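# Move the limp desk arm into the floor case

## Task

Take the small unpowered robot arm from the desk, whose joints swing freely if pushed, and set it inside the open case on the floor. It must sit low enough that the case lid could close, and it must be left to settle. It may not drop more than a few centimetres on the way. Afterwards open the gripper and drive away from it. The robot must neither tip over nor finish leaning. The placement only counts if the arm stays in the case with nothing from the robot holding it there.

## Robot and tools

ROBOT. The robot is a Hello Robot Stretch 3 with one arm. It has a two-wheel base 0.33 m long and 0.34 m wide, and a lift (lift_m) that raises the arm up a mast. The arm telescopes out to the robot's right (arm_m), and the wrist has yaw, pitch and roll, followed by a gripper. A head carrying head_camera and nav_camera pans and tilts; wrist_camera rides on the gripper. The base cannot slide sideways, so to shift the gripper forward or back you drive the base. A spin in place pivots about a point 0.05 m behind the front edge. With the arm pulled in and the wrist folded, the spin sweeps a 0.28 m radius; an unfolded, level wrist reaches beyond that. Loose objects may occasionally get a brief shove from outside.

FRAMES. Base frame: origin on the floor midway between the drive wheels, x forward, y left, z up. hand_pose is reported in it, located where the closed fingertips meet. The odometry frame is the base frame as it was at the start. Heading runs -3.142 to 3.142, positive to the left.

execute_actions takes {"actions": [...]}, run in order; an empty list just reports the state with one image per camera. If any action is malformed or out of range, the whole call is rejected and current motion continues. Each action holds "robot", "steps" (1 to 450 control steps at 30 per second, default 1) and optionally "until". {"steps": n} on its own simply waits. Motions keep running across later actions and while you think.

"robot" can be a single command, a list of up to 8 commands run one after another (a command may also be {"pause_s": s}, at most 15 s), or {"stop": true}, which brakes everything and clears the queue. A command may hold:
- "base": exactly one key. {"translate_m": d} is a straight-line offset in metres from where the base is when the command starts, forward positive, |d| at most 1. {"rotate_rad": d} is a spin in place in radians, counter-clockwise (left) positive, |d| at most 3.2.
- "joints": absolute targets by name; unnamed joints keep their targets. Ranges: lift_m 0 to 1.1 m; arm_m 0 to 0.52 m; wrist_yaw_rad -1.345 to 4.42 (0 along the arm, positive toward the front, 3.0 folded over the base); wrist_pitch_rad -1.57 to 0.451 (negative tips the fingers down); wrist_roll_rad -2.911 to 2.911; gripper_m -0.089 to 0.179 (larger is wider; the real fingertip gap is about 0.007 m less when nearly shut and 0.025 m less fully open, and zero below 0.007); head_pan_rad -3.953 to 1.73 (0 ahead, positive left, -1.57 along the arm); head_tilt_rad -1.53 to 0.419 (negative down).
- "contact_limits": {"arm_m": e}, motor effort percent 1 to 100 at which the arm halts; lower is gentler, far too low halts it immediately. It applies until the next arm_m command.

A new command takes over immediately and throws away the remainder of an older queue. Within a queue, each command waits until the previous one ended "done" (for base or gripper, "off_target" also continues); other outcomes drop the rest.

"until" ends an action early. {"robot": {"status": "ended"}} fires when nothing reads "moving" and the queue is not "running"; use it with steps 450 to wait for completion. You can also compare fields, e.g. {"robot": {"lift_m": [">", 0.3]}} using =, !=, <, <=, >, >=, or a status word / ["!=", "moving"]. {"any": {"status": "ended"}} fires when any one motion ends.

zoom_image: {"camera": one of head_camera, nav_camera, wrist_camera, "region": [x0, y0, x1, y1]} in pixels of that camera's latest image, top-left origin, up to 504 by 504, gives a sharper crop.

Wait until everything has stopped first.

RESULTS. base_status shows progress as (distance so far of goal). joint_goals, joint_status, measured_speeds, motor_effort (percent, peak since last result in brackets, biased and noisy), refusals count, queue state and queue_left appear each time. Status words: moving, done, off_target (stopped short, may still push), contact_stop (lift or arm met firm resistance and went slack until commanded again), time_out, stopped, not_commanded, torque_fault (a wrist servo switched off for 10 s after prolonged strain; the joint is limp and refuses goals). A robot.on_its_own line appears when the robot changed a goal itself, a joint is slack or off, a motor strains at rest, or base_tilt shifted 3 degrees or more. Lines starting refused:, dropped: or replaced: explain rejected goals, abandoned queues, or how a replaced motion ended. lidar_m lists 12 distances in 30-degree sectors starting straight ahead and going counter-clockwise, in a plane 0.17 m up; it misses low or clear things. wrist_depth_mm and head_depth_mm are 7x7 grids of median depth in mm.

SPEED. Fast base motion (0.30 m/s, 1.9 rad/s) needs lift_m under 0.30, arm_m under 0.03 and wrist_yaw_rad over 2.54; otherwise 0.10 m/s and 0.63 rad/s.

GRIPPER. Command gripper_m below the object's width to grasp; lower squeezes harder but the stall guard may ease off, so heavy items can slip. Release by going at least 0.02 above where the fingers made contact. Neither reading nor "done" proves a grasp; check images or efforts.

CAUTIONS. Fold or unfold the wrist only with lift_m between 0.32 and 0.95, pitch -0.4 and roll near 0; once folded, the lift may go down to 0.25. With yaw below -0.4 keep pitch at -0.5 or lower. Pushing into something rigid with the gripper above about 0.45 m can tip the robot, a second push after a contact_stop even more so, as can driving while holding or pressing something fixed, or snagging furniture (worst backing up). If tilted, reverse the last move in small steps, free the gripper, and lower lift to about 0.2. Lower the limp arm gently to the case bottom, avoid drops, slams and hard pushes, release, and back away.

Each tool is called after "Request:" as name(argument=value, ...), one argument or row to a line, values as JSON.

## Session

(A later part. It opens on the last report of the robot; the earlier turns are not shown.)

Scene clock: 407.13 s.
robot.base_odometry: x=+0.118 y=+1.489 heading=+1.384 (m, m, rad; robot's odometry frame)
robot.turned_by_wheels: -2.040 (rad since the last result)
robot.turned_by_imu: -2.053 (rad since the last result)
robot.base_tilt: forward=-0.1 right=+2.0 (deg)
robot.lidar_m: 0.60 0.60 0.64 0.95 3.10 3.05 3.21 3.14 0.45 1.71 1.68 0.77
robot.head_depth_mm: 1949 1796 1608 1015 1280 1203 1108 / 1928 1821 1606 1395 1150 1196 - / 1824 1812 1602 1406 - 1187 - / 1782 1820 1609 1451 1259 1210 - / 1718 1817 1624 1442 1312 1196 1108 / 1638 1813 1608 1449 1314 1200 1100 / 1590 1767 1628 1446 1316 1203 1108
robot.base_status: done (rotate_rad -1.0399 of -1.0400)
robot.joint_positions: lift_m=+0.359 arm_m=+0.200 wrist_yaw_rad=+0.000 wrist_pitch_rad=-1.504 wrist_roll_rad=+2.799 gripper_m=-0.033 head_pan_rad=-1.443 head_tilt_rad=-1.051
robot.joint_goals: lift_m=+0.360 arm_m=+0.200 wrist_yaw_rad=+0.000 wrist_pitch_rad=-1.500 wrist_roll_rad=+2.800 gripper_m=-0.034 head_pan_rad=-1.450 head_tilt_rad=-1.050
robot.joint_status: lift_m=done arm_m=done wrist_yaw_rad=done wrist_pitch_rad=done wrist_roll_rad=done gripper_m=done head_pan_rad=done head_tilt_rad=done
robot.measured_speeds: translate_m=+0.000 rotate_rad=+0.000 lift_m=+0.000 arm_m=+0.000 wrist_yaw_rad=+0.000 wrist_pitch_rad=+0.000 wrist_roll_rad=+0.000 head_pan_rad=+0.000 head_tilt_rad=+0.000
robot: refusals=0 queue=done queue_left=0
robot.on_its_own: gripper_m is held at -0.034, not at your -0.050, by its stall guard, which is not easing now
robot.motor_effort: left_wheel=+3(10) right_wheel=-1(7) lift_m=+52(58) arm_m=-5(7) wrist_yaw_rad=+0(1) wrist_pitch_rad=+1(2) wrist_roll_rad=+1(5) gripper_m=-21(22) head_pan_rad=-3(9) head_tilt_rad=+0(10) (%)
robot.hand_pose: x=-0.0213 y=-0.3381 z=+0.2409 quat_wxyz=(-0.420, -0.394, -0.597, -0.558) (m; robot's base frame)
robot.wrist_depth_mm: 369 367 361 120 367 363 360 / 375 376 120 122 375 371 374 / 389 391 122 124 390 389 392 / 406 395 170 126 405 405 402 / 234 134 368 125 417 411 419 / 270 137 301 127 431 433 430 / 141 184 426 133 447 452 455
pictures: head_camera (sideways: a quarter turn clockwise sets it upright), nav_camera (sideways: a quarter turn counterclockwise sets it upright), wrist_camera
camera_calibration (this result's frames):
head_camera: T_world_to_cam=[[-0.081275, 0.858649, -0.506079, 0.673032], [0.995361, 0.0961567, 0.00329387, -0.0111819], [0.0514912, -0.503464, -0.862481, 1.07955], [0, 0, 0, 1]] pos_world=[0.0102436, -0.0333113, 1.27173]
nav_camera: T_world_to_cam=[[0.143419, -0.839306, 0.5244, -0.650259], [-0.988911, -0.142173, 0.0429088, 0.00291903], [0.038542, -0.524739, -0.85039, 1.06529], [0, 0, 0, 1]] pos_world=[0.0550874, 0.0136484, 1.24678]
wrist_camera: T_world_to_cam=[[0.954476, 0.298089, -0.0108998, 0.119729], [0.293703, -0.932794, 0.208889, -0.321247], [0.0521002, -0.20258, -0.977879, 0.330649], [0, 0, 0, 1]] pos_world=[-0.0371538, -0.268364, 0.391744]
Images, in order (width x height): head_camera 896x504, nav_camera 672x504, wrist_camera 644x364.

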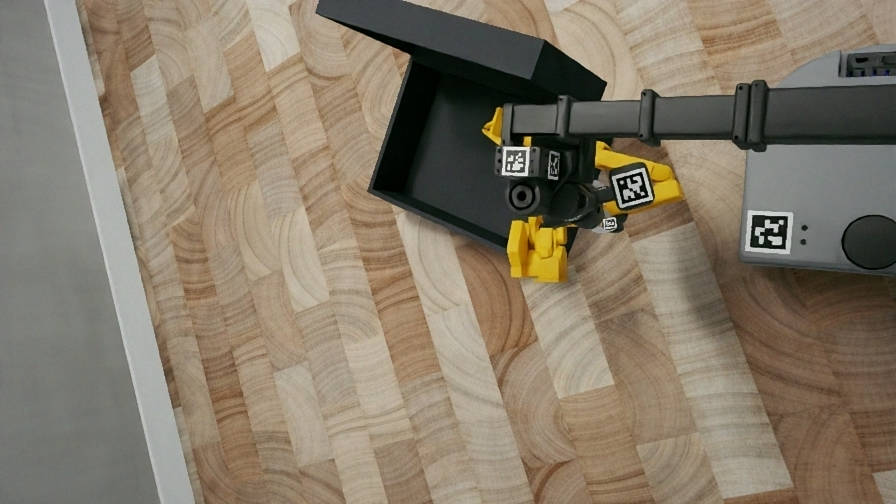

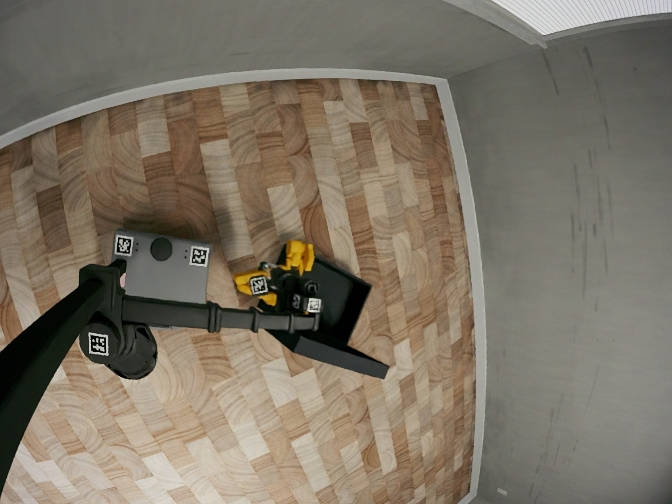

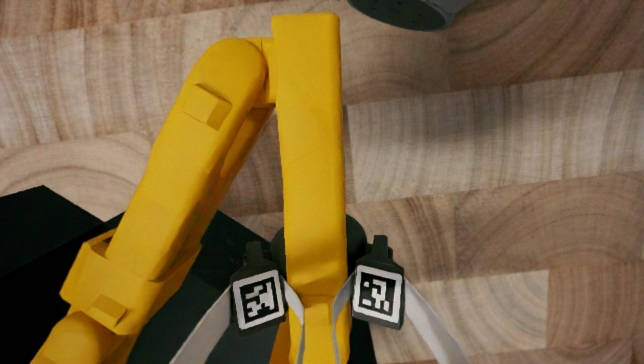

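Request:
execute_actions(
  actions=[
    {"robot":[{"joints":{"arm_m":0.479,"head_pan_rad":-1.3,"head_tilt_rad":-0.95},"base":{"translate_m":-0.075}},{"joints":{"lift_m":0.31}}],"steps":450,"until":{"robot":{"status":"ended"}}},
  ],
)

Scene clock: 428.53 s.
robot.base_odometry: x=+0.104 y=+1.415 heading=+1.384 (m, m, rad; robot's odometry frame)
robot.turned_by_wheels: +0.000 (rad since the last result)
robot.turned_by_imu: -0.001 (rad since the last result)
robot.base_tilt: forward=-0.1 right=+2.1 (deg)
robot.lidar_m: 0.67 0.66 0.71 1.06 3.06 2.99 3.14 3.08 0.42 0.42 1.71 0.86
robot.head_depth_mm: 1755 1968 1768 1536 966 1227 1109 / 1707 1952 1773 1604 1270 1193 - / 1684 1909 1760 1556 1310 1214 1142 / 1645 1902 1761 1542 1343 1232 1139 / 1604 1881 1774 1544 1368 1231 1113 / 1569 1831 1773 1545 1368 1225 1117 / 1553 1796 1787 1553 1377 1239 1117
robot.base_status: done (translate_m -0.0750 of -0.0750)
robot.joint_positions: lift_m=+0.310 arm_m=+0.479 wrist_yaw_rad=+0.000 wrist_pitch_rad=-1.505 wrist_roll_rad=+2.799 gripper_m=-0.033 head_pan_rad=-1.307 head_tilt_rad=-0.952
robot.joint_goals: lift_m=+0.310 arm_m=+0.479 wrist_yaw_rad=+0.000 wrist_pitch_rad=-1.500 wrist_roll_rad=+2.800 gripper_m=-0.034 head_pan_rad=-1.300 head_tilt_rad=-0.950
robot.joint_status: lift_m=done arm_m=done wrist_yaw_rad=done wrist_pitch_rad=done wrist_roll_rad=done gripper_m=done head_pan_rad=done head_tilt_rad=done
robot.measured_speeds: translate_m=+0.000 rotate_rad=+0.000 lift_m=+0.000 arm_m=+0.000 wrist_yaw_rad=+0.000 wrist_pitch_rad=+0.000 wrist_roll_rad=+0.000 head_pan_rad=+0.000 head_tilt_rad=+0.000
robot: refusals=0 queue=done queue_left=0
robot.on_its_own: gripper_m is held at -0.034, not at your -0.050, by its stall guard, which is not easing now
robot.motor_effort: left_wheel=+3(3) right_wheel=-2(6) lift_m=+36(54) arm_m=+4(7) wrist_yaw_rad=+2(0) wrist_pitch_rad=+2(2) wrist_roll_rad=+1(1) gripper_m=-21(21) head_pan_rad=+4(13) head_tilt_rad=+1(12) (%)
robot.hand_pose: x=-0.0213 y=-0.6161 z=+0.1915 quat_wxyz=(-0.420, -0.394, -0.596, -0.559) (m; robot's base frame)
robot.wrist_depth_mm: 181 182 245 119 290 204 317 / 187 197 120 122 303 269 208 / 193 208 122 124 311 312 224 / 204 208 170 126 326 288 228 / 220 133 334 125 334 248 362 / 232 137 347 127 286 245 379 / 141 185 365 132 278 392 388
pictures: head_camera (sideways: a quarter turn clockwise sets it upright), nav_camera (sideways: a quarter turn counterclockwise sets it upright), wrist_camera
camera_calibration (this result's frames):
head_camera: T_world_to_cam=[[-0.182964, 0.787396, -0.588669, 0.781245], [0.972967, 0.230855, 0.0063803, -0.0150641], [0.140921, -0.571588, -0.808349, 1.00863], [0, 0, 0, 1]] pos_world=[0.0154594, -0.0351489, 1.27532]
nav_camera: T_world_to_cam=[[0.24145, -0.758104, 0.605789, -0.756888], [-0.961579, -0.27095, 0.0441817, 0.00108954], [0.130644, -0.593181, -0.794398, 0.991939], [0, 0, 0, 1]] pos_world=[0.0542072, 0.0148947, 1.24646]
wrist_camera: T_world_to_cam=[[0.954642, 0.297575, -0.010393, 0.201655], [0.293176, -0.933286, 0.207426, -0.570301], [0.0520252, -0.201065, -0.978195, 0.227028], [0, 0, 0, 1]] pos_world=[-0.0371207, -0.546614, 0.342469]
Images, in order (width x height): head_camera 896x504, nav_camera 672x504, wrist_camera 644x364.

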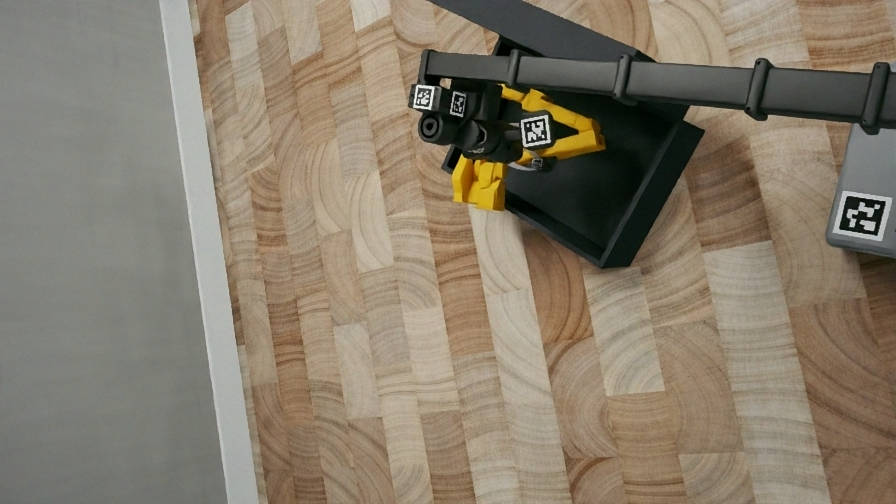

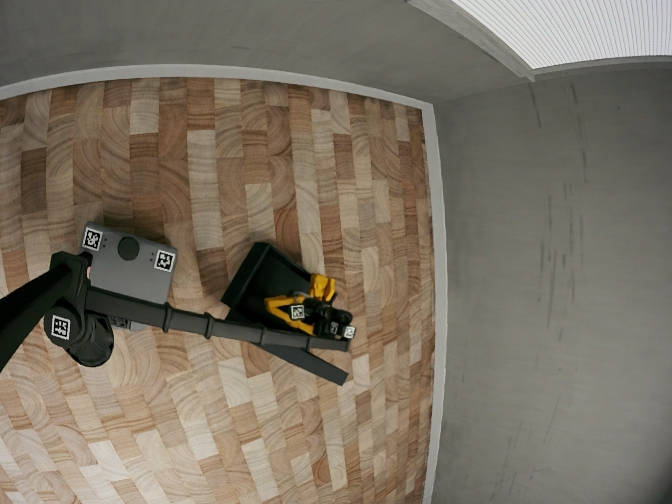

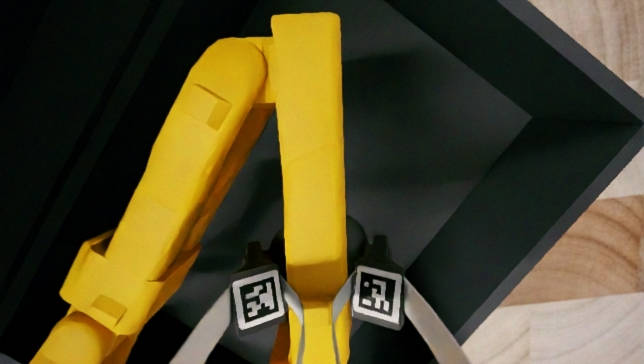

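Request:
execute_actions(
  actions=[
    {"robot":[{"joints":{"arm_m":0.45,"head_pan_rad":-1.5},"base":{"translate_m":0.007}},{"joints":{"lift_m":0.25}}],"steps":450,"until":{"robot":{"status":"ended"}}},
  ],
)

Request:
zoom_image(
  camera="head_camera",
  region=[380, 60, 740, 400],
)

Scene clock: 455.53 s.
robot.base_odometry: x=+0.105 y=+1.422 heading=+1.383 (m, m, rad; robot's odometry frame)
robot.turned_by_wheels: +0.000 (rad since the last result)
robot.turned_by_imu: -0.002 (rad since the last result)
robot.base_tilt: forward=-0.1 right=+2.0 (deg)
robot.lidar_m: 0.67 0.66 0.70 1.05 3.06 3.01 3.16 3.11 0.42 0.58 1.71 0.85
robot.head_depth_mm: 2001 2078 1765 1503 1363 1223 1114 / 1879 2041 1770 1365 1122 1231 1132 / 1828 2011 1765 1607 1272 1207 1146 / 1748 1966 1768 1542 1306 1218 1144 / 1683 1925 1782 1547 1378 1233 1115 / 1606 1834 1783 1535 1375 1237 1121 / 1549 1777 1789 1554 1379 1231 1111
robot.base_status: done (translate_m +0.0070 of +0.0070)
robot.joint_positions: lift_m=+0.250 arm_m=+0.450 wrist_yaw_rad=-0.003 wrist_pitch_rad=-1.506 wrist_roll_rad=+2.810 gripper_m=-0.033 head_pan_rad=-1.493 head_tilt_rad=-0.952
robot.joint_goals: lift_m=+0.250 arm_m=+0.450 wrist_yaw_rad=+0.000 wrist_pitch_rad=-1.500 wrist_roll_rad=+2.800 gripper_m=-0.034 head_pan_rad=-1.500 head_tilt_rad=-0.950
robot.joint_status: lift_m=done arm_m=done wrist_yaw_rad=done wrist_pitch_rad=done wrist_roll_rad=done gripper_m=done head_pan_rad=done head_tilt_rad=done
robot.measured_speeds: translate_m=+0.000 rotate_rad=+0.000 lift_m=+0.000 arm_m=+0.000 wrist_yaw_rad=+0.000 wrist_pitch_rad=+0.000 wrist_roll_rad=+0.000 head_pan_rad=+0.000 head_tilt_rad=+0.000
robot: refusals=0 queue=done queue_left=0
robot.on_its_own: gripper_m is held at -0.034, not at your -0.050, by its stall guard, which is not easing now
robot.motor_effort: left_wheel=-2(8) right_wheel=+3(3) lift_m=+32(34) arm_m=-3(5) wrist_yaw_rad=+5(5) wrist_pitch_rad=+3(3) wrist_roll_rad=-4(4) gripper_m=-20(21) head_pan_rad=-2(16) head_tilt_rad=+1(0) (%)
robot.hand_pose: x=-0.0213 y=-0.5875 z=+0.1317 quat_wxyz=(-0.424, -0.398, -0.593, -0.556) (m; robot's base frame)
robot.wrist_depth_mm: 134 159 236 236 210 144 257 / 140 188 143 142 245 194 141 / 158 216 138 140 254 253 180 / 184 218 172 135 262 260 205 / 211 141 267 129 273 253 186 / 221 140 282 127 278 223 170 / 139 185 296 127 274 199 179
pictures: head_camera (sideways: a quarter turn clockwise sets it upright), nav_camera (sideways: a quarter turn counterclockwise sets it upright), wrist_camera
camera_calibration (this result's frames):
head_camera: T_world_to_cam=[[-0.0342028, 0.807641, -0.588681, 0.780354], [0.998877, 0.0469523, 0.00638078, -0.0152228], [0.0327933, -0.587802, -0.80834, 1.00928], [0, 0, 0, 1]] pos_world=[0.0087983, -0.0362739, 1.27532]
nav_camera: T_world_to_cam=[[0.0970959, -0.789669, 0.605801, -0.756023], [-0.995099, -0.0884607, 0.0441818, 0.0012938], [0.0187005, -0.607122, -0.794389, 0.992609], [0, 0, 0, 1]] pos_world=[0.0561319, 0.00574103, 1.24646]
wrist_camera: T_world_to_cam=[[0.95858, 0.284662, -0.00963912, 0.184904], [0.280403, -0.937217, 0.207362, -0.533793], [0.0499942, -0.201476, -0.978217, 0.173972], [0, 0, 0, 1]] pos_world=[-0.0362655, -0.517864, 0.282653]
Images, in order (width x height): head_camera 896x504, nav_camera 672x504, wrist_camera 644x364.

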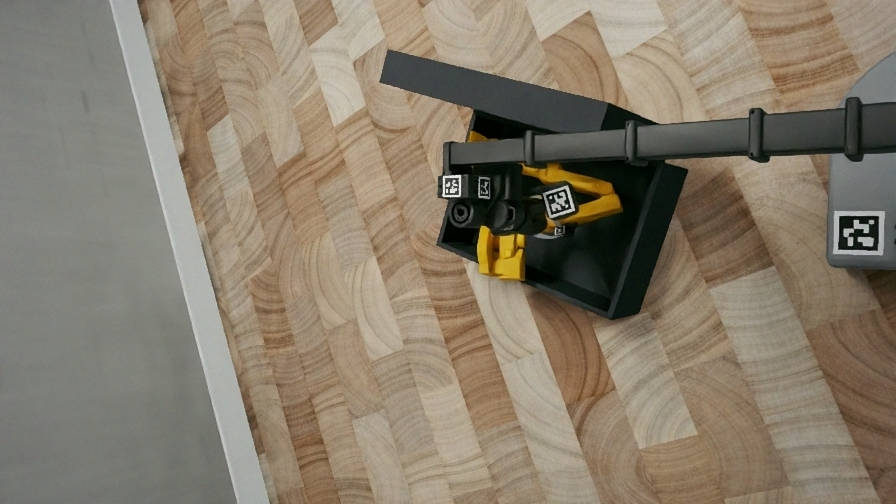

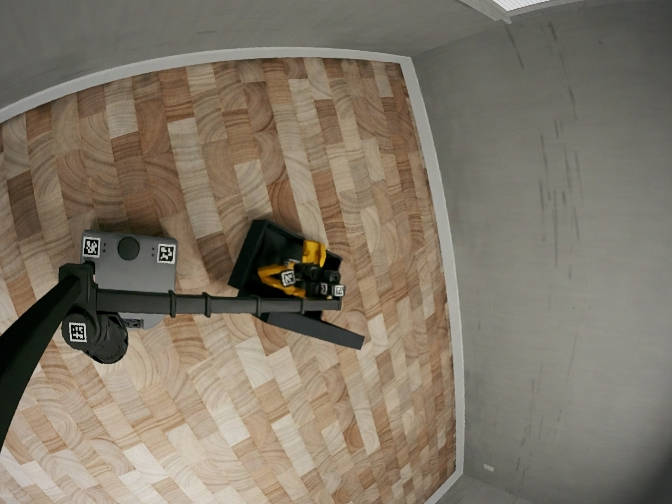

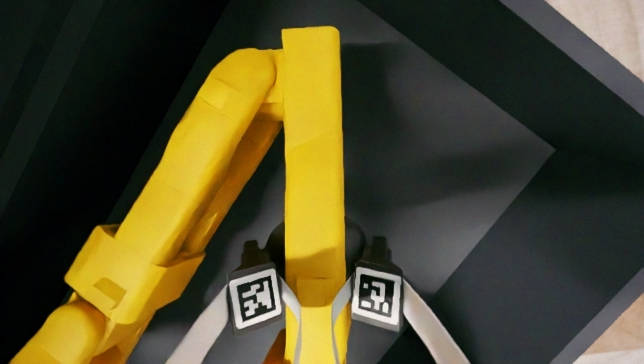

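Region (380, 60, 740, 400) of head_camera's 896x504 image, scaled by 1.400, with more detail than that image has.

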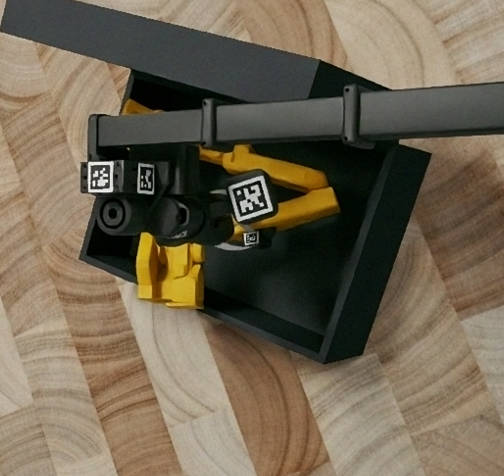

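Request:
execute_actions(
  actions=[
    {"robot":[{"joints":{"lift_m":0.275}},{"joints":{"arm_m":0.435},"base":{"translate_m":-0.018}},{"joints":{"lift_m":0.235}}],"steps":450,"until":{"robot":{"status":"ended"}}},
  ],
)

Request:
zoom_image(
  camera="head_camera",
  region=[380, 60, 740, 400],
)

Scene clock: 476.80 s.
robot.base_odometry: x=+0.102 y=+1.404 heading=+1.383 (m, m, rad; robot's odometry frame)
robot.turned_by_wheels: +0.000 (rad since the last result)
robot.turned_by_imu: -0.001 (rad since the last result)
robot.base_tilt: forward=-0.1 right=+1.9 (deg)
robot.lidar_m: 0.68 0.67 0.72 1.08 3.06 2.99 3.14 3.08 0.42 0.42 1.72 0.87
robot.head_depth_mm: 1987 2057 1765 1535 1371 1227 1110 / 1886 2059 1770 1098 1320 1224 1129 / 1802 2024 1758 1578 1253 1209 1142 / 1754 1984 1752 1544 1300 1211 1134 / 1666 1917 1778 1558 1350 1232 1116 / 1620 1861 1783 1531 1375 1220 1122 / 1550 1784 1793 1544 1377 1239 1124
robot.base_status: done (translate_m -0.0180 of -0.0180)
robot.joint_positions: lift_m=+0.239 arm_m=+0.435 wrist_yaw_rad=-0.002 wrist_pitch_rad=-1.505 wrist_roll_rad=+2.807 gripper_m=-0.033 head_pan_rad=-1.493 head_tilt_rad=-0.951
robot.joint_goals: lift_m=+0.238 arm_m=+0.435 wrist_yaw_rad=+0.000 wrist_pitch_rad=-1.500 wrist_roll_rad=+2.800 gripper_m=-0.034 head_pan_rad=-1.500 head_tilt_rad=-0.950
robot.joint_status: lift_m=contact_stop arm_m=done wrist_yaw_rad=done wrist_pitch_rad=done wrist_roll_rad=done gripper_m=done head_pan_rad=done head_tilt_rad=done
robot.measured_speeds: translate_m=+0.000 rotate_rad=+0.000 lift_m=+0.016 arm_m=-0.001 wrist_yaw_rad=+0.000 wrist_pitch_rad=+0.024 wrist_roll_rad=+0.000 head_pan_rad=+0.000 head_tilt_rad=+0.000
robot: refusals=0 queue=dropped queue_left=0
robot.on_its_own: gripper_m is held at -0.034, not at your -0.050, by its stall guard, which is not easing now; lift_m is slack since a contact_stop, until your next command for it
robot.motor_effort: left_wheel=-1(5) right_wheel=+2(6) lift_m=+11(53) arm_m=-4(7) wrist_yaw_rad=+3(3) wrist_pitch_rad=+2(3) wrist_roll_rad=-3(4) gripper_m=-21(21) head_pan_rad=-2(3) head_tilt_rad=+0(0) (%)
robot.hand_pose: x=-0.0213 y=-0.5728 z=+0.1201 quat_wxyz=(-0.423, -0.397, -0.594, -0.556) (m; robot's base frame)
robot.wrist_depth_mm: 116 127 203 226 190 130 248 / 124 145 143 143 236 173 130 / 134 168 139 140 244 243 161 / 142 170 173 136 251 252 219 / 165 142 259 129 262 259 210 / 171 141 274 127 271 251 193 / 139 187 287 127 283 223 177
pictures: head_camera (sideways: a quarter turn clockwise sets it upright), nav_camera (sideways: a quarter turn counterclockwise sets it upright), wrist_camera
camera_calibration (this result's frames):
head_camera: T_world_to_cam=[[-0.0339942, 0.80738, -0.589052, 0.780835], [0.998887, 0.0467231, 0.00639498, -0.0152414], [0.0326855, -0.588179, -0.80807, 1.00893], [0, 0, 0, 1]] pos_world=[0.00879082, -0.0362867, 1.27534]
nav_camera: T_world_to_cam=[[0.0968909, -0.789415, 0.606166, -0.756497], [-0.995121, -0.0882093, 0.0441868, 0.00128752], [0.0185878, -0.60749, -0.79411, 0.992248], [0, 0, 0, 1]] pos_world=[0.0561352, 0.00570405, 1.24646]
wrist_camera: T_world_to_cam=[[0.957584, 0.287976, -0.0101012, 0.182532], [0.283688, -0.936019, 0.2083, -0.516925], [0.0505304, -0.20233, -0.978013, 0.165162], [0, 0, 0, 1]] pos_world=[-0.03649, -0.502999, 0.27105]
Images, in order (width x height): head_camera 896x504, nav_camera 672x504, wrist_camera 644x364.

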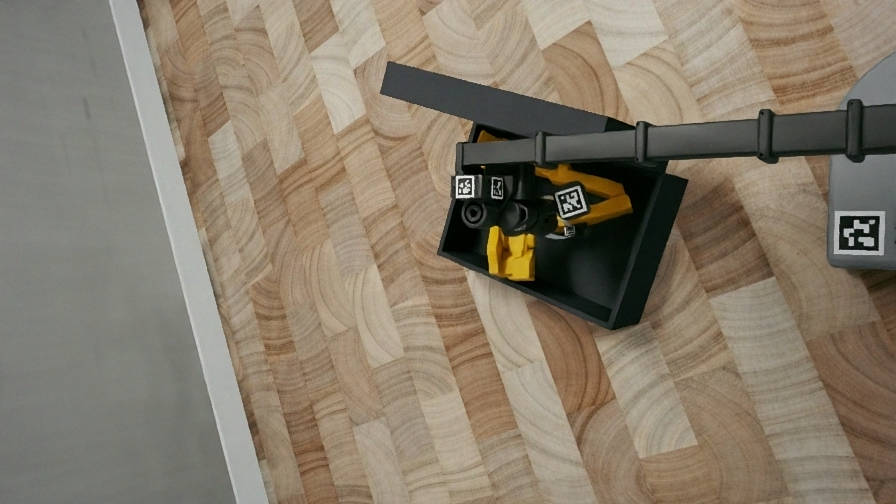

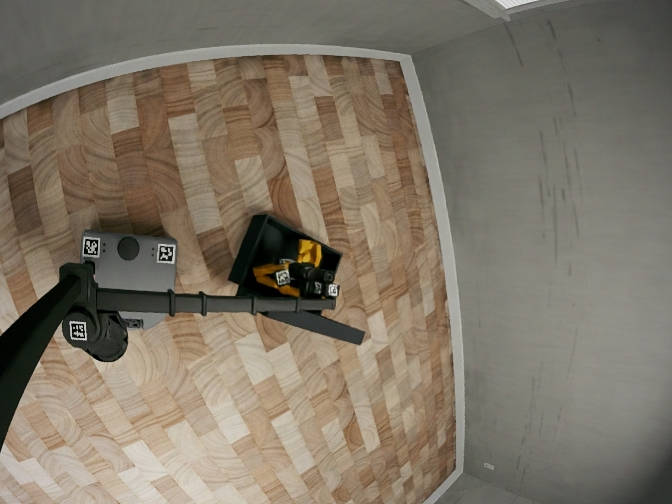

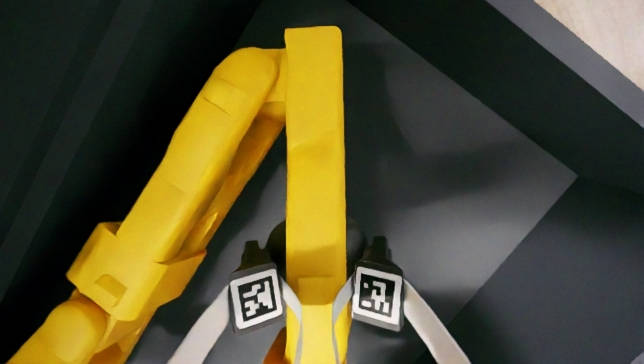

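Region (380, 60, 740, 400) of head_camera's 896x504 image, scaled by 1.400, with more detail than that image has.

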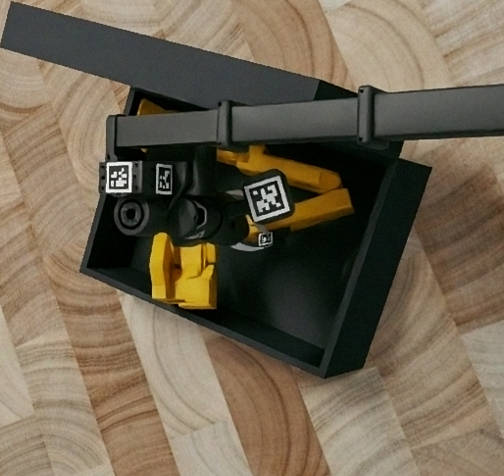

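Request:
execute_actions(
  actions=[
    {"robot":[{"joints":{"lift_m":0.31}},{"base":{"translate_m":0.198}},{"joints":{"arm_m":0.476,"wrist_roll_rad":2.47},"base":{"rotate_rad":-0.33}},{"joints":{"lift_m":0.26}}],"steps":450,"until":{"robot":{"status":"ended"}}},
  ],
)

Request:
zoom_image(
  camera="head_camera",
  region=[380, 60, 740, 400],
)

Scene clock: 503.37 s.
robot.base_odometry: x=+0.138 y=+1.599 heading=+1.053 (m, m, rad; robot's odometry frame)
robot.turned_by_wheels: -0.330 (rad since the last result)
robot.turned_by_imu: -0.336 (rad since the last result)
robot.base_tilt: forward=-0.1 right=+2.0 (deg)
robot.lidar_m: 0.56 0.49 0.49 0.58 1.06 2.72 3.15 3.26 0.50 0.58 1.64 0.94
robot.head_depth_mm: 2480 2070 1769 1530 1373 1223 1108 / 2322 2070 1770 1102 1312 1221 1138 / 2236 2060 1770 1605 1298 1222 1143 / 2018 2092 1755 1523 1311 1224 1141 / 1901 2036 1768 1543 1367 1230 1114 / 1745 1935 1774 1555 1370 1240 1127 / 1621 1809 1791 1554 1378 1238 1121
robot.base_status: done (rotate_rad -0.3301 of -0.3300)
robot.joint_positions: lift_m=+0.260 arm_m=+0.476 wrist_yaw_rad=+0.000 wrist_pitch_rad=-1.506 wrist_roll_rad=+2.473 gripper_m=-0.033 head_pan_rad=-1.493 head_tilt_rad=-0.951
robot.joint_goals: lift_m=+0.260 arm_m=+0.476 wrist_yaw_rad=+0.000 wrist_pitch_rad=-1.500 wrist_roll_rad=+2.470 gripper_m=-0.034 head_pan_rad=-1.500 head_tilt_rad=-0.950
robot.joint_status: lift_m=done arm_m=done wrist_yaw_rad=done wrist_pitch_rad=done wrist_roll_rad=done gripper_m=done head_pan_rad=done head_tilt_rad=done
robot.measured_speeds: translate_m=+0.000 rotate_rad=+0.000 lift_m=+0.000 arm_m=+0.000 wrist_yaw_rad=+0.000 wrist_pitch_rad=+0.000 wrist_roll_rad=+0.000 head_pan_rad=+0.000 head_tilt_rad=+0.000
robot: refusals=0 queue=done queue_left=0
robot.on_its_own: gripper_m is held at -0.034, not at your -0.050, by its stall guard, which is not easing now
robot.motor_effort: left_wheel=+0(11) right_wheel=+1(7) lift_m=+33(50) arm_m=+3(4) wrist_yaw_rad=+0(3) wrist_pitch_rad=+3(3) wrist_roll_rad=-1(5) gripper_m=-20(21) head_pan_rad=-2(2) head_tilt_rad=+0(0) (%)
robot.hand_pose: x=-0.0214 y=-0.6128 z=+0.1416 quat_wxyz=(-0.318, -0.298, -0.656, -0.616) (m; robot's base frame)
robot.wrist_depth_mm: 138 139 184 231 186 156 267 / 142 150 136 135 253 170 272 / 146 158 133 134 264 254 164 / 158 165 172 132 272 270 224 / 169 140 281 128 282 276 215 / 179 140 294 127 291 257 194 / 140 180 307 129 302 228 181
pictures: head_camera (sideways: a quarter turn clockwise sets it upright), nav_camera (sideways: a quarter turn counterclockwise sets it upright), wrist_camera
camera_calibration (this result's frames):
head_camera: T_world_to_cam=[[-0.033982, 0.807381, -0.589052, 0.780835], [0.998888, 0.0467081, 0.00639498, -0.0152414], [0.0326767, -0.588179, -0.80807, 1.00893], [0, 0, 0, 1]] pos_world=[0.00879028, -0.0362867, 1.27534]
nav_camera: T_world_to_cam=[[0.096879, -0.789416, 0.606165, -0.756497], [-0.995123, -0.0881944, 0.0441868, 0.00128753], [0.0185786, -0.60749, -0.79411, 0.992248], [0, 0, 0, 1]] pos_world=[0.0561353, 0.0057033, 1.24646]
wrist_camera: T_world_to_cam=[[0.80863, 0.587627, -0.0284964, 0.377421], [0.580857, -0.789751, 0.197227, -0.461338], [0.0933911, -0.176036, -0.979944, 0.195382], [0, 0, 0, 1]] pos_world=[-0.0554696, -0.55173, 0.293207]
Images, in order (width x height): head_camera 896x504, nav_camera 672x504, wrist_camera 644x364.

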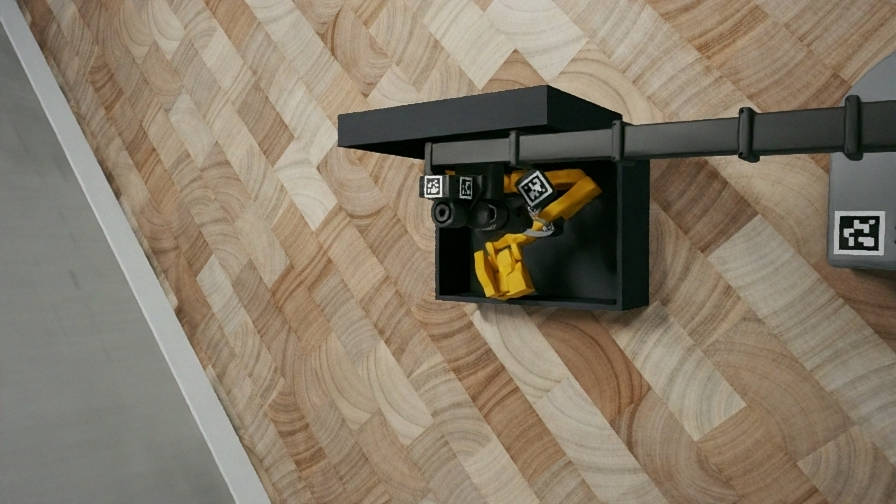

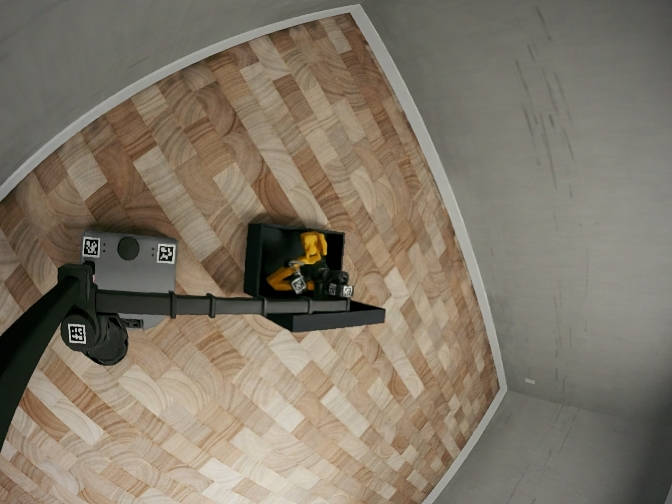

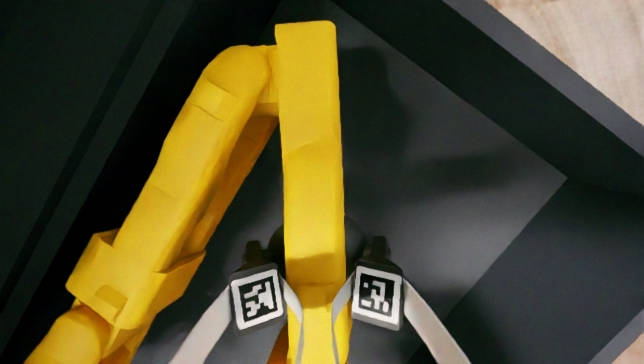

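Region (380, 60, 740, 400) of head_camera's 896x504 image, scaled by 1.400, with more detail than that image has.

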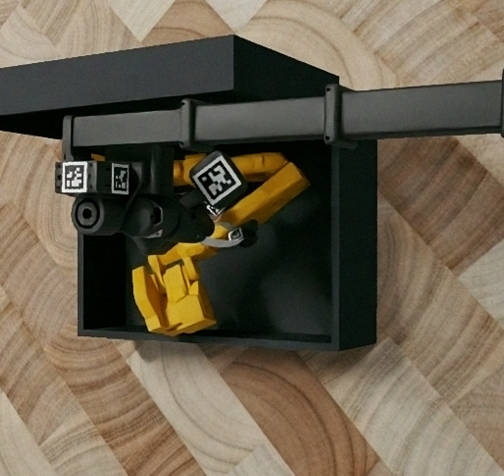

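Request:
execute_actions(
  actions=[
    {"robot":{"joints":{"lift_m":0.21}},"steps":450,"until":{"robot":{"status":"ended"}}},
  ],
)

Request:
zoom_image(
  camera="head_camera",
  region=[330, 60, 690, 400],
)

Scene clock: 509.33 s.
robot.base_odometry: x=+0.138 y=+1.599 heading=+1.054 (m, m, rad; robot's odometry frame)
robot.turned_by_wheels: +0.000 (rad since the last result)
robot.turned_by_imu: -0.001 (rad since the last result)
robot.base_tilt: forward=-0.1 right=+2.1 (deg)
robot.lidar_m: 0.56 0.49 0.50 0.59 1.06 2.72 3.15 3.27 0.51 0.72 1.64 0.94
robot.head_depth_mm: 2447 2053 1767 1538 1362 1233 1108 / 2350 2056 1763 1092 1225 1229 1129 / 2223 2079 1761 1581 1266 1234 1141 / 2060 2068 1777 1469 1312 1228 1144 / 1887 2047 1762 1542 1367 1223 1113 / 1741 1948 1788 1557 1363 1234 1118 / 1609 1820 1790 1551 1367 1237 1119
robot.base_status: done (rotate_rad -0.3299 of -0.3300)
robot.joint_positions: lift_m=+0.210 arm_m=+0.476 wrist_yaw_rad=+0.000 wrist_pitch_rad=-1.511 wrist_roll_rad=+2.471 gripper_m=-0.033 head_pan_rad=-1.493 head_tilt_rad=-0.951
robot.joint_goals: lift_m=+0.210 arm_m=+0.476 wrist_yaw_rad=+0.000 wrist_pitch_rad=-1.500 wrist_roll_rad=+2.470 gripper_m=-0.034 head_pan_rad=-1.500 head_tilt_rad=-0.950
robot.joint_status: lift_m=done arm_m=done wrist_yaw_rad=done wrist_pitch_rad=done wrist_roll_rad=done gripper_m=done head_pan_rad=done head_tilt_rad=done
robot.measured_speeds: translate_m=+0.000 rotate_rad=+0.000 lift_m=+0.000 arm_m=+0.000 wrist_yaw_rad=+0.000 wrist_pitch_rad=+0.000 wrist_roll_rad=+0.000 head_pan_rad=+0.000 head_tilt_rad=+0.000
robot: refusals=0 queue=done queue_left=0
robot.on_its_own: gripper_m is held at -0.034, not at your -0.050, by its stall guard, which is not easing now
robot.motor_effort: left_wheel=+3(3) right_wheel=-2(2) lift_m=+36(37) arm_m=+4(4) wrist_yaw_rad=+1(2) wrist_pitch_rad=+5(7) wrist_roll_rad=+0(3) gripper_m=-20(21) head_pan_rad=-2(3) head_tilt_rad=+0(0) (%)
robot.hand_pose: x=-0.0214 y=-0.6116 z=+0.0915 quat_wxyz=(-0.316, -0.299, -0.655, -0.617) (m; robot's base frame)
robot.wrist_depth_mm: 99 122 172 113 181 125 96 / 108 138 116 116 207 165 117 / 124 148 118 121 212 212 153 / 144 154 170 123 219 219 215 / 165 134 228 124 227 226 215 / 184 141 237 127 235 232 194 / 203 180 247 136 244 228 178
pictures: head_camera (sideways: a quarter turn clockwise sets it upright), nav_camera (sideways: a quarter turn counterclockwise sets it upright), wrist_camera
camera_calibration (this result's frames):
head_camera: T_world_to_cam=[[-0.0339787, 0.80738, -0.589053, 0.780837], [0.998888, 0.0467041, 0.00639503, -0.0152414], [0.0326744, -0.588181, -0.808069, 1.00893], [0, 0, 0, 1]] pos_world=[0.00879013, -0.0362868, 1.27534]
nav_camera: T_world_to_cam=[[0.0968758, -0.789416, 0.606167, -0.756498], [-0.995123, -0.0881903, 0.0441868, 0.00128751], [0.0185763, -0.607491, -0.794109, 0.992247], [0, 0, 0, 1]] pos_world=[0.0561353, 0.00570302, 1.24646]
wrist_camera: T_world_to_cam=[[0.80778, 0.588922, -0.0257425, 0.375802], [0.582016, -0.789858, 0.193343, -0.450191], [0.093531, -0.171161, -0.980793, 0.149574], [0, 0, 0, 1]] pos_world=[-0.055537, -0.551303, 0.243417]
Images, in order (width x height): head_camera 896x504, nav_camera 672x504, wrist_camera 644x364.

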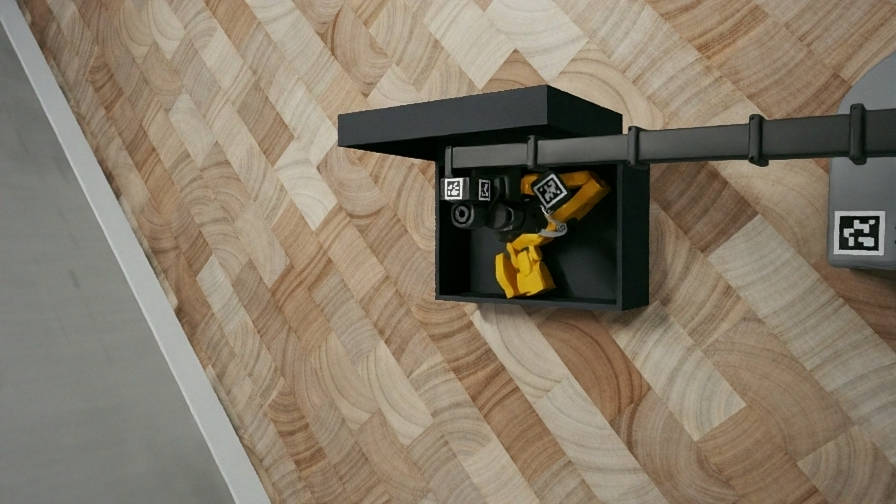

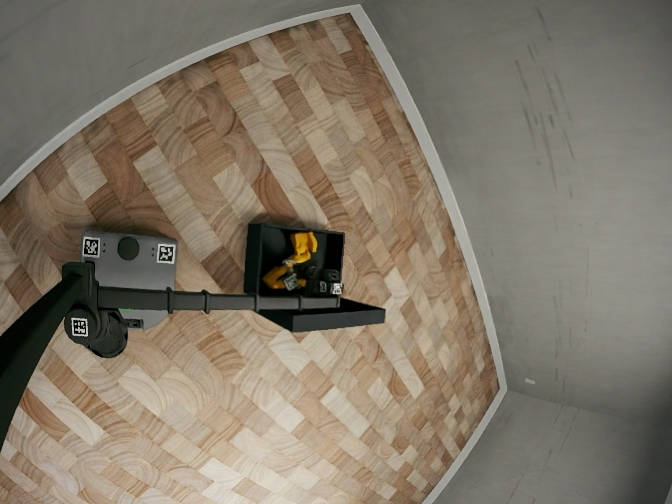

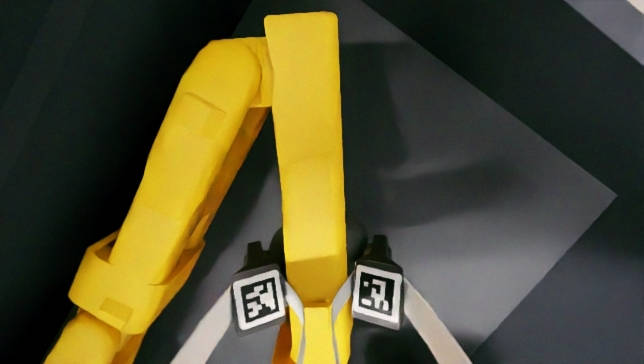

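Region (330, 60, 690, 400) of head_camera's 896x504 image, scaled by 1.400, with more detail than that image has.

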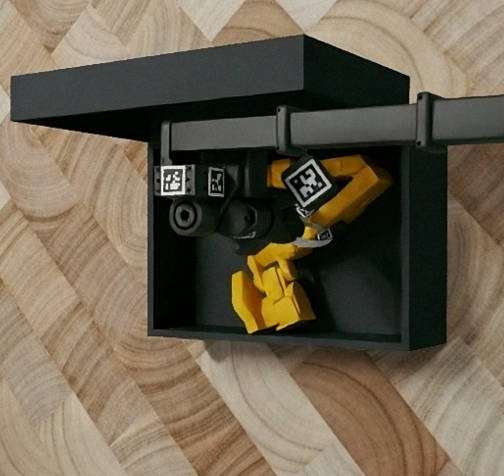

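Request:
execute_actions(
  actions=[
    {"robot":{"joints":{"lift_m":0.182}},"steps":450,"until":{"robot":{"status":"ended"}}},
    {"robot":[{"joints":{"gripper_m":0.055}},{"joints":{"lift_m":0.5}},{"joints":{"arm_m":0.1}}],"steps":450,"until":{"robot":{"status":"ended"}}},
  ],
)

Request:
zoom_image(
  camera="head_camera",
  region=[330, 60, 690, 400],
)

Scene clock: 525.10 s.
robot.base_odometry: x=+0.138 y=+1.599 heading=+1.054 (m, m, rad; robot's odometry frame)
robot.turned_by_wheels: +0.000 (rad since the last result)
robot.turned_by_imu: -0.003 (rad since the last result)
robot.base_tilt: forward=+0.0 right=+2.1 (deg)
robot.lidar_m: 0.56 0.49 0.49 0.59 1.06 2.72 3.15 3.26 0.50 0.71 1.64 0.94
robot.head_depth_mm: 2495 2052 1740 1541 1362 1221 1111 / 2389 2052 1740 1106 1073 - - / 2240 2058 1749 1423 1302 - 1143 / 2037 2062 1770 1477 1323 1232 1137 / 1890 2014 1773 1558 1372 1228 1112 / 1732 1940 1762 1543 1375 1233 1121 / 1614 1822 1794 1557 1369 1221 1119
robot.base_status: done (rotate_rad -0.3299 of -0.3300)
robot.joint_positions: lift_m=+0.500 arm_m=+0.100 wrist_yaw_rad=+0.000 wrist_pitch_rad=-1.499 wrist_roll_rad=+2.472 gripper_m=+0.055 head_pan_rad=-1.493 head_tilt_rad=-0.951
robot.joint_goals: lift_m=+0.500 arm_m=+0.100 wrist_yaw_rad=+0.000 wrist_pitch_rad=-1.500 wrist_roll_rad=+2.470 gripper_m=+0.055 head_pan_rad=-1.500 head_tilt_rad=-0.950
robot.joint_status: lift_m=done arm_m=done wrist_yaw_rad=done wrist_pitch_rad=done wrist_roll_rad=done gripper_m=done head_pan_rad=done head_tilt_rad=done
robot.measured_speeds: translate_m=+0.000 rotate_rad=+0.000 lift_m=+0.000 arm_m=+0.000 wrist_yaw_rad=+0.000 wrist_pitch_rad=+0.000 wrist_roll_rad=+0.000 head_pan_rad=+0.000 head_tilt_rad=+0.000
robot: refusals=0 queue=done queue_left=0
robot.motor_effort: left_wheel=+3(3) right_wheel=-2(2) lift_m=+47(51) arm_m=-5(7) wrist_yaw_rad=+1(1) wrist_pitch_rad=+0(5) wrist_roll_rad=-1(1) gripper_m=+0(82) head_pan_rad=-3(2) head_tilt_rad=+0(1) (%)
robot.hand_pose: x=-0.0214 y=-0.2393 z=+0.3811 quat_wxyz=(-0.318, -0.297, -0.659, -0.613) (m; robot's base frame)
robot.wrist_depth_mm: 512 505 508 - - 489 477 / 526 524 515 521 - 510 501 / 544 540 537 525 531 528 521 / 560 566 554 545 550 542 543 / 579 569 581 579 559 556 558 / 348 448 520 594 - 581 575 / 455 524 601 597 617 602 592
pictures: head_camera (sideways: a quarter turn clockwise sets it upright), nav_camera (sideways: a quarter turn counterclockwise sets it upright), wrist_camera
camera_calibration (this result's frames):
head_camera: T_world_to_cam=[[-0.0339775, 0.807377, -0.589057, 0.780842], [0.998888, 0.0467029, 0.00639519, -0.0152416], [0.032674, -0.588185, -0.808066, 1.00893], [0, 0, 0, 1]] pos_world=[0.0087901, -0.0362869, 1.27534]
nav_camera: T_world_to_cam=[[0.0968746, -0.789413, 0.606171, -0.756504], [-0.995123, -0.0881888, 0.0441868, 0.00128743], [0.0185759, -0.607495, -0.794106, 0.992243], [0, 0, 0, 1]] pos_world=[0.0561354, 0.00570267, 1.24646]
wrist_camera: T_world_to_cam=[[0.808235, 0.587952, -0.0326955, 0.166379], [0.581398, -0.78795, 0.202757, -0.215181], [0.093449, -0.182884, -0.978683, 0.493659], [0, 0, 0, 1]] pos_world=[-0.0554994, -0.177093, 0.532205]
Images, in order (width x height): head_camera 896x504, nav_camera 672x504, wrist_camera 644x364.

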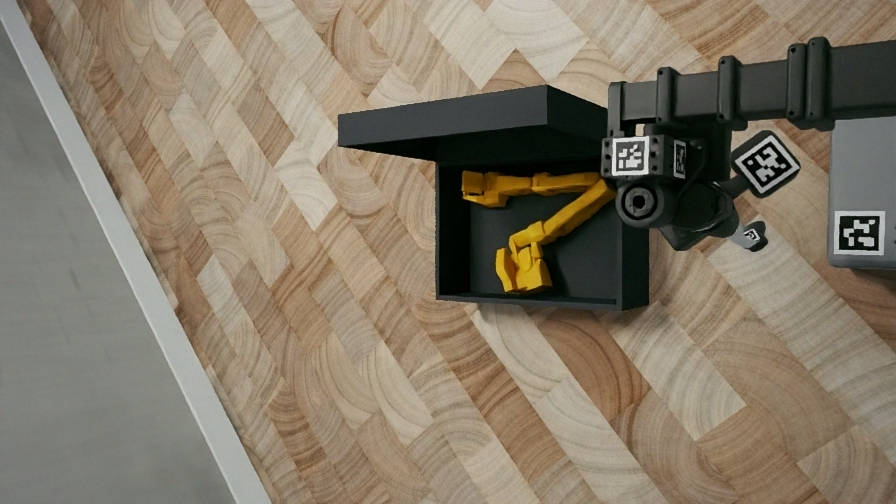

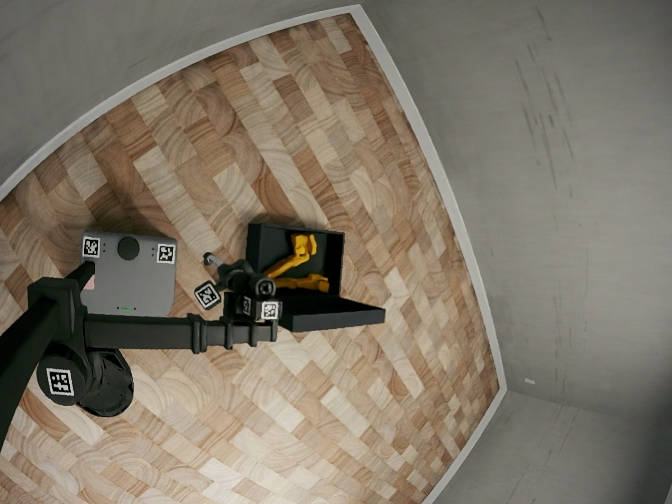

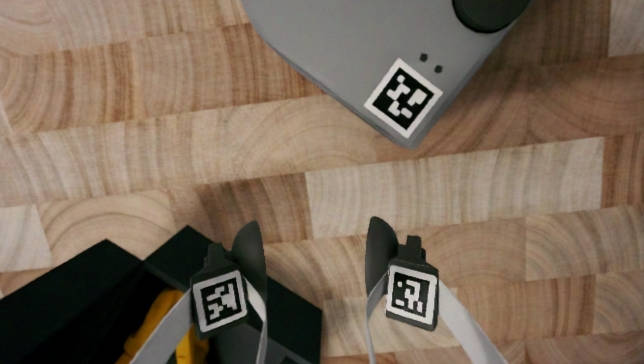

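Region (330, 60, 690, 400) of head_camera's 896x504 image, scaled by 1.400, with more detail than that image has.

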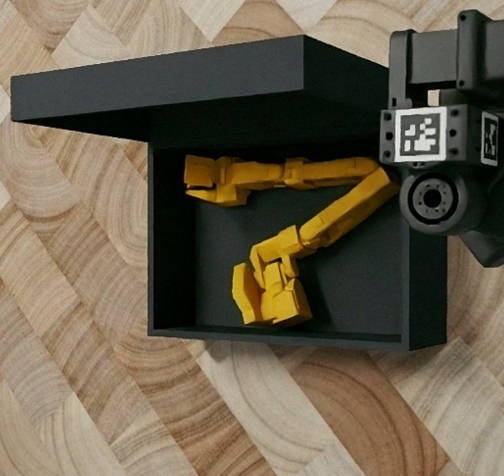

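It lies flat inside.

Request:
finished_scene(
  scene=1,
)

The scene is finished: the task was done.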